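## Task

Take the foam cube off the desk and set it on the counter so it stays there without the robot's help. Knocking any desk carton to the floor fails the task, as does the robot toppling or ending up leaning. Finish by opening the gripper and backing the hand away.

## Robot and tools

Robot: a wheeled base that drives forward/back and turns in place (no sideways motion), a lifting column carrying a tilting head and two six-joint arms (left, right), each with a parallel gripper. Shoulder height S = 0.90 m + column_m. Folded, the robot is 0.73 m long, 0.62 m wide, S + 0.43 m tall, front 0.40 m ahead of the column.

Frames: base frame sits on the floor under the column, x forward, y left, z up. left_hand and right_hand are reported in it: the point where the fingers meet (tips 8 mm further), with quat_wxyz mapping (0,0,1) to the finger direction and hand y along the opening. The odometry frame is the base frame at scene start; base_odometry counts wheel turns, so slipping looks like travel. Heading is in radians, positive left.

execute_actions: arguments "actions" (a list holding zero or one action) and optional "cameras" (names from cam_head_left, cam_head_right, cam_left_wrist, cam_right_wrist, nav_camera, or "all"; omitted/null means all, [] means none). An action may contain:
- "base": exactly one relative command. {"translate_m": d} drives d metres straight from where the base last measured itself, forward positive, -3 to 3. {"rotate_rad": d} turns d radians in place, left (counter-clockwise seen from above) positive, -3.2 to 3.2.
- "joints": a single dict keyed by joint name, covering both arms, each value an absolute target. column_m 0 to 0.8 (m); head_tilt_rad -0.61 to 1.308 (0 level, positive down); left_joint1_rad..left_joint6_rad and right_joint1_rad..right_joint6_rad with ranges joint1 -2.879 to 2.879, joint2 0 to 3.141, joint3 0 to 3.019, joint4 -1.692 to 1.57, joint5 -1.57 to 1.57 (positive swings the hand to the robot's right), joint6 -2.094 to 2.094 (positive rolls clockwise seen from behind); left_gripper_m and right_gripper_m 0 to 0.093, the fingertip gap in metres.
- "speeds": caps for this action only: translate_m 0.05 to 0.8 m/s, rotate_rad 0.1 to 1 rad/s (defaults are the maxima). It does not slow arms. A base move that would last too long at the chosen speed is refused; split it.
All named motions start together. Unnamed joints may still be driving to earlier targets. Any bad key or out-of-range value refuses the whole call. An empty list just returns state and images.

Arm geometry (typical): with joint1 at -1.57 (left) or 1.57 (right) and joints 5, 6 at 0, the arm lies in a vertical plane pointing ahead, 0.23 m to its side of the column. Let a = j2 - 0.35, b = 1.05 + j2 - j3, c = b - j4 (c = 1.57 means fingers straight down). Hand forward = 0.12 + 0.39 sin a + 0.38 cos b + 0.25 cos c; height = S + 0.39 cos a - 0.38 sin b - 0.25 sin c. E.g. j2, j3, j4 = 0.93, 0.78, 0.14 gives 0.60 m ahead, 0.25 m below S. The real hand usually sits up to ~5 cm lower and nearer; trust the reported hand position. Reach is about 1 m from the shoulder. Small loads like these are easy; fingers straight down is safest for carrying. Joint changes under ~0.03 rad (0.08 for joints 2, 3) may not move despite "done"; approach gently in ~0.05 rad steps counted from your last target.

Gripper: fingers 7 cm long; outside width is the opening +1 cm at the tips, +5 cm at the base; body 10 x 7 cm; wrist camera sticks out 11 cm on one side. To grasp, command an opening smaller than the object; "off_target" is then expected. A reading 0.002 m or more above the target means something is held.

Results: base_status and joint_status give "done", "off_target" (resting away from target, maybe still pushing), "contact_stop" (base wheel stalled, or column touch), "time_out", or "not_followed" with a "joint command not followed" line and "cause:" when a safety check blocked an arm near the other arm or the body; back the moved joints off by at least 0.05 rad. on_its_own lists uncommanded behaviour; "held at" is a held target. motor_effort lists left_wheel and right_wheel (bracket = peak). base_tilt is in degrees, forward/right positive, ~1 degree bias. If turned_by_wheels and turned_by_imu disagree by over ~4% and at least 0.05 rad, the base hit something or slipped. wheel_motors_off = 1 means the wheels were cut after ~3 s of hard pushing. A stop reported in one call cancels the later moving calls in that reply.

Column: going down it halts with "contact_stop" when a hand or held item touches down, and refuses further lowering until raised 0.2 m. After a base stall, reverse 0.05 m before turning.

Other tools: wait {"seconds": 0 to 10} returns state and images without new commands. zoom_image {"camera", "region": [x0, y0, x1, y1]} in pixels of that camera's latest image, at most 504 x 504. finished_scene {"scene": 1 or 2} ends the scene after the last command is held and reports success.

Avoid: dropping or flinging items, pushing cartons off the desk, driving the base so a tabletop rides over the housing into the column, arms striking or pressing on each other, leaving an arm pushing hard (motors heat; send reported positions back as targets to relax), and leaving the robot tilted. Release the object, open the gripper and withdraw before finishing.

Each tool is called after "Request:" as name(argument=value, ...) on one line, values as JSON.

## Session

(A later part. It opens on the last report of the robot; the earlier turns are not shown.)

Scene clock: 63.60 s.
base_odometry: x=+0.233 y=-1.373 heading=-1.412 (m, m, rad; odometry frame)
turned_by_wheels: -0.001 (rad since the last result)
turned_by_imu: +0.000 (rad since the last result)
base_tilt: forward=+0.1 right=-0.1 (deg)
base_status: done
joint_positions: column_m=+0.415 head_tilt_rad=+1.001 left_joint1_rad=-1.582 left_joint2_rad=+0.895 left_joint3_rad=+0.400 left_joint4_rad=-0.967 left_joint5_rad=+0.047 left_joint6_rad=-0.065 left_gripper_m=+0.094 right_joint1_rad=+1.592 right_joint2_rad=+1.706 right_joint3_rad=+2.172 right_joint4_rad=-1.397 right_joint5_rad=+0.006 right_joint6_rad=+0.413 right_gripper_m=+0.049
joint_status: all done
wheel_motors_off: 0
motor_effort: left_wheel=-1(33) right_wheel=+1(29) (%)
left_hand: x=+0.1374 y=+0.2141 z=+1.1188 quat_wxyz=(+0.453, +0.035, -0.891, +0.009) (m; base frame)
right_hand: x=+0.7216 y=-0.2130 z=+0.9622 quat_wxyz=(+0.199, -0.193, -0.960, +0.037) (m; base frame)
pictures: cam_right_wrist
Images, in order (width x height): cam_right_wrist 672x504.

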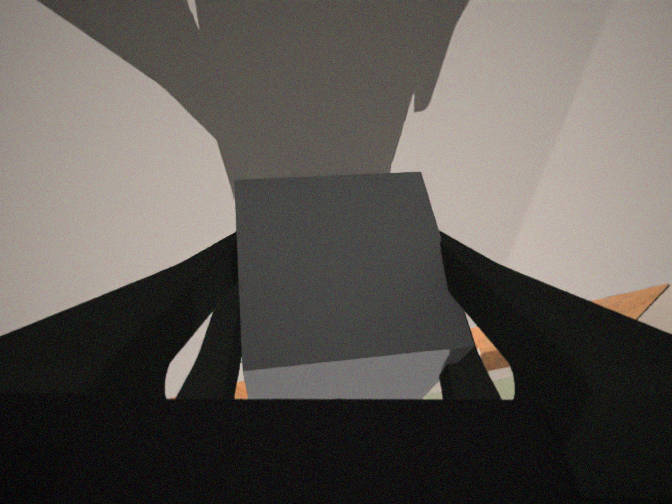

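Request:
execute_actions(actions=[{"joints":{"column_m":0.403}}], cameras=[])

Request:
execute_actions(actions=[{"joints":{"right_gripper_m":0.09}}], cameras=["cam_right_wrist"])

Request:
execute_actions(actions=[{"joints":{"column_m":0.52}}], cameras=["cam_head_left"])

Scene clock: 65.63 s.
base_odometry: x=+0.233 y=-1.373 heading=-1.412 (m, m, rad; odometry frame)
turned_by_wheels: +0.000 (rad since the last result)
turned_by_imu: +0.000 (rad since the last result)
base_tilt: forward=-0.1 right=-0.1 (deg)
base_status: not commanded
joint_positions: column_m=+0.403 head_tilt_rad=+1.001 left_joint1_rad=-1.582 left_joint2_rad=+0.895 left_joint3_rad=+0.400 left_joint4_rad=-0.967 left_joint5_rad=+0.047 left_joint6_rad=-0.065 left_gripper_m=+0.094 right_joint1_rad=+1.592 right_joint2_rad=+1.706 right_joint3_rad=+2.172 right_joint4_rad=-1.397 right_joint5_rad=+0.006 right_joint6_rad=+0.413 right_gripper_m=+0.049
joint_status: all done
wheel_motors_off: 0
motor_effort: left_wheel=-1(1) right_wheel=+0(0) (%)
left_hand: x=+0.1374 y=+0.2141 z=+1.1068 quat_wxyz=(+0.453, +0.035, -0.891, +0.009) (m; base frame)
right_hand: x=+0.7216 y=-0.2130 z=+0.9502 quat_wxyz=(+0.199, -0.193, -0.960, +0.037) (m; base frame)
pictures: none
No camera images: the call's "cameras" was empty. Leave "cameras" out to get every camera's image.

Scene clock: 66.30 s.
base_odometry: x=+0.233 y=-1.373 heading=-1.412 (m, m, rad; odometry frame)
turned_by_wheels: +0.000 (rad since the last result)
turned_by_imu: +0.000 (rad since the last result)
base_tilt: forward=+0.1 right=-0.2 (deg)
base_status: not commanded
joint_positions: column_m=+0.403 head_tilt_rad=+1.001 left_joint1_rad=-1.582 left_joint2_rad=+0.895 left_joint3_rad=+0.400 left_joint4_rad=-0.967 left_joint5_rad=+0.047 left_joint6_rad=-0.065 left_gripper_m=+0.094 right_joint1_rad=+1.592 right_joint2_rad=+1.706 right_joint3_rad=+2.172 right_joint4_rad=-1.397 right_joint5_rad=+0.006 right_joint6_rad=+0.413 right_gripper_m=+0.090
joint_status: all done
wheel_motors_off: 0
motor_effort: left_wheel=+0(1) right_wheel=+1(0) (%)
left_hand: x=+0.1374 y=+0.2141 z=+1.1068 quat_wxyz=(+0.453, +0.035, -0.891, +0.009) (m; base frame)
right_hand: x=+0.7216 y=-0.2130 z=+0.9502 quat_wxyz=(+0.199, -0.193, -0.960, +0.037) (m; base frame)
pictures: cam_right_wrist
Images, in order (width x height): cam_right_wrist 672x504.

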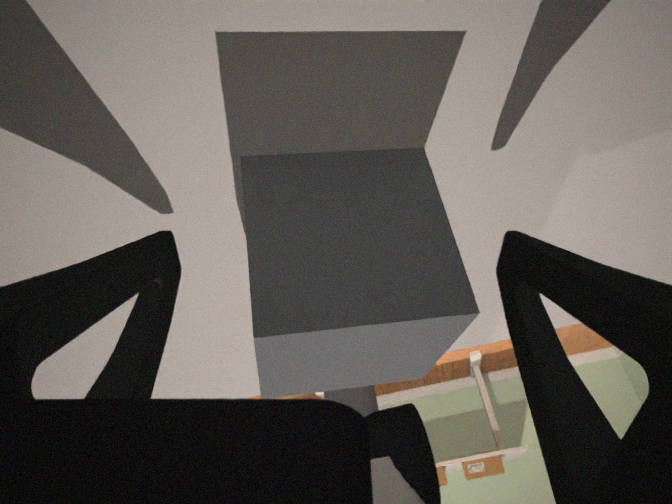

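Scene clock: 68.43 s.
base_odometry: x=+0.233 y=-1.373 heading=-1.412 (m, m, rad; odometry frame)
turned_by_wheels: +0.000 (rad since the last result)
turned_by_imu: +0.000 (rad since the last result)
base_tilt: forward=+0.0 right=-0.1 (deg)
base_status: not commanded
joint_positions: column_m=+0.520 head_tilt_rad=+1.001 left_joint1_rad=-1.582 left_joint2_rad=+0.895 left_joint3_rad=+0.400 left_joint4_rad=-0.967 left_joint5_rad=+0.047 left_joint6_rad=-0.065 left_gripper_m=+0.094 right_joint1_rad=+1.592 right_joint2_rad=+1.706 right_joint3_rad=+2.172 right_joint4_rad=-1.397 right_joint5_rad=+0.006 right_joint6_rad=+0.413 right_gripper_m=+0.090
joint_status: all done
wheel_motors_off: 0
motor_effort: left_wheel=-1(1) right_wheel=+1(1) (%)
left_hand: x=+0.1374 y=+0.2141 z=+1.2236 quat_wxyz=(+0.453, +0.035, -0.891, +0.009) (m; base frame)
right_hand: x=+0.7216 y=-0.2130 z=+1.0671 quat_wxyz=(+0.199, -0.193, -0.960, +0.037) (m; base frame)
pictures: cam_head_left
Images, in order (width x height): cam_head_left 672x504.

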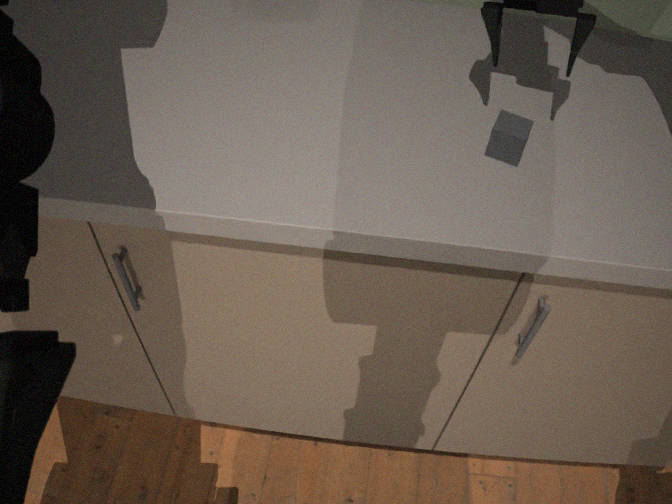

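Request:
execute_actions(actions=[{"base":{"translate_m":-0.6},"joints":{"column_m":0.6}}], cameras=[])

Request:
finished_scene(scene=2)

Scene clock: 71.87 s.
base_odometry: x=+0.138 y=-0.781 heading=-1.414 (m, m, rad; odometry frame)
turned_by_wheels: -0.002 (rad since the last result)
turned_by_imu: -0.002 (rad since the last result)
base_tilt: forward=+0.2 right=+0.0 (deg)
base_status: done
joint_positions: column_m=+0.600 head_tilt_rad=+1.001 left_joint1_rad=-1.582 left_joint2_rad=+0.894 left_joint3_rad=+0.397 left_joint4_rad=-0.967 left_joint5_rad=+0.047 left_joint6_rad=-0.065 left_gripper_m=+0.094 right_joint1_rad=+1.590 right_joint2_rad=+1.706 right_joint3_rad=+2.172 right_joint4_rad=-1.397 right_joint5_rad=+0.006 right_joint6_rad=+0.413 right_gripper_m=+0.090
joint_status: all done
wheel_motors_off: 0
motor_effort: left_wheel=-1(48) right_wheel=+0(46) (%)
left_hand: x=+0.1362 y=+0.2142 z=+1.3041 quat_wxyz=(+0.453, +0.035, -0.891, +0.009) (m; base frame)
right_hand: x=+0.7216 y=-0.2145 z=+1.1470 quat_wxyz=(+0.199, -0.194, -0.960, +0.038) (m; base frame)
pictures: none
No camera images: the call's "cameras" was empty. Leave "cameras" out to get every camera's image.

The scene is finished: the task was done.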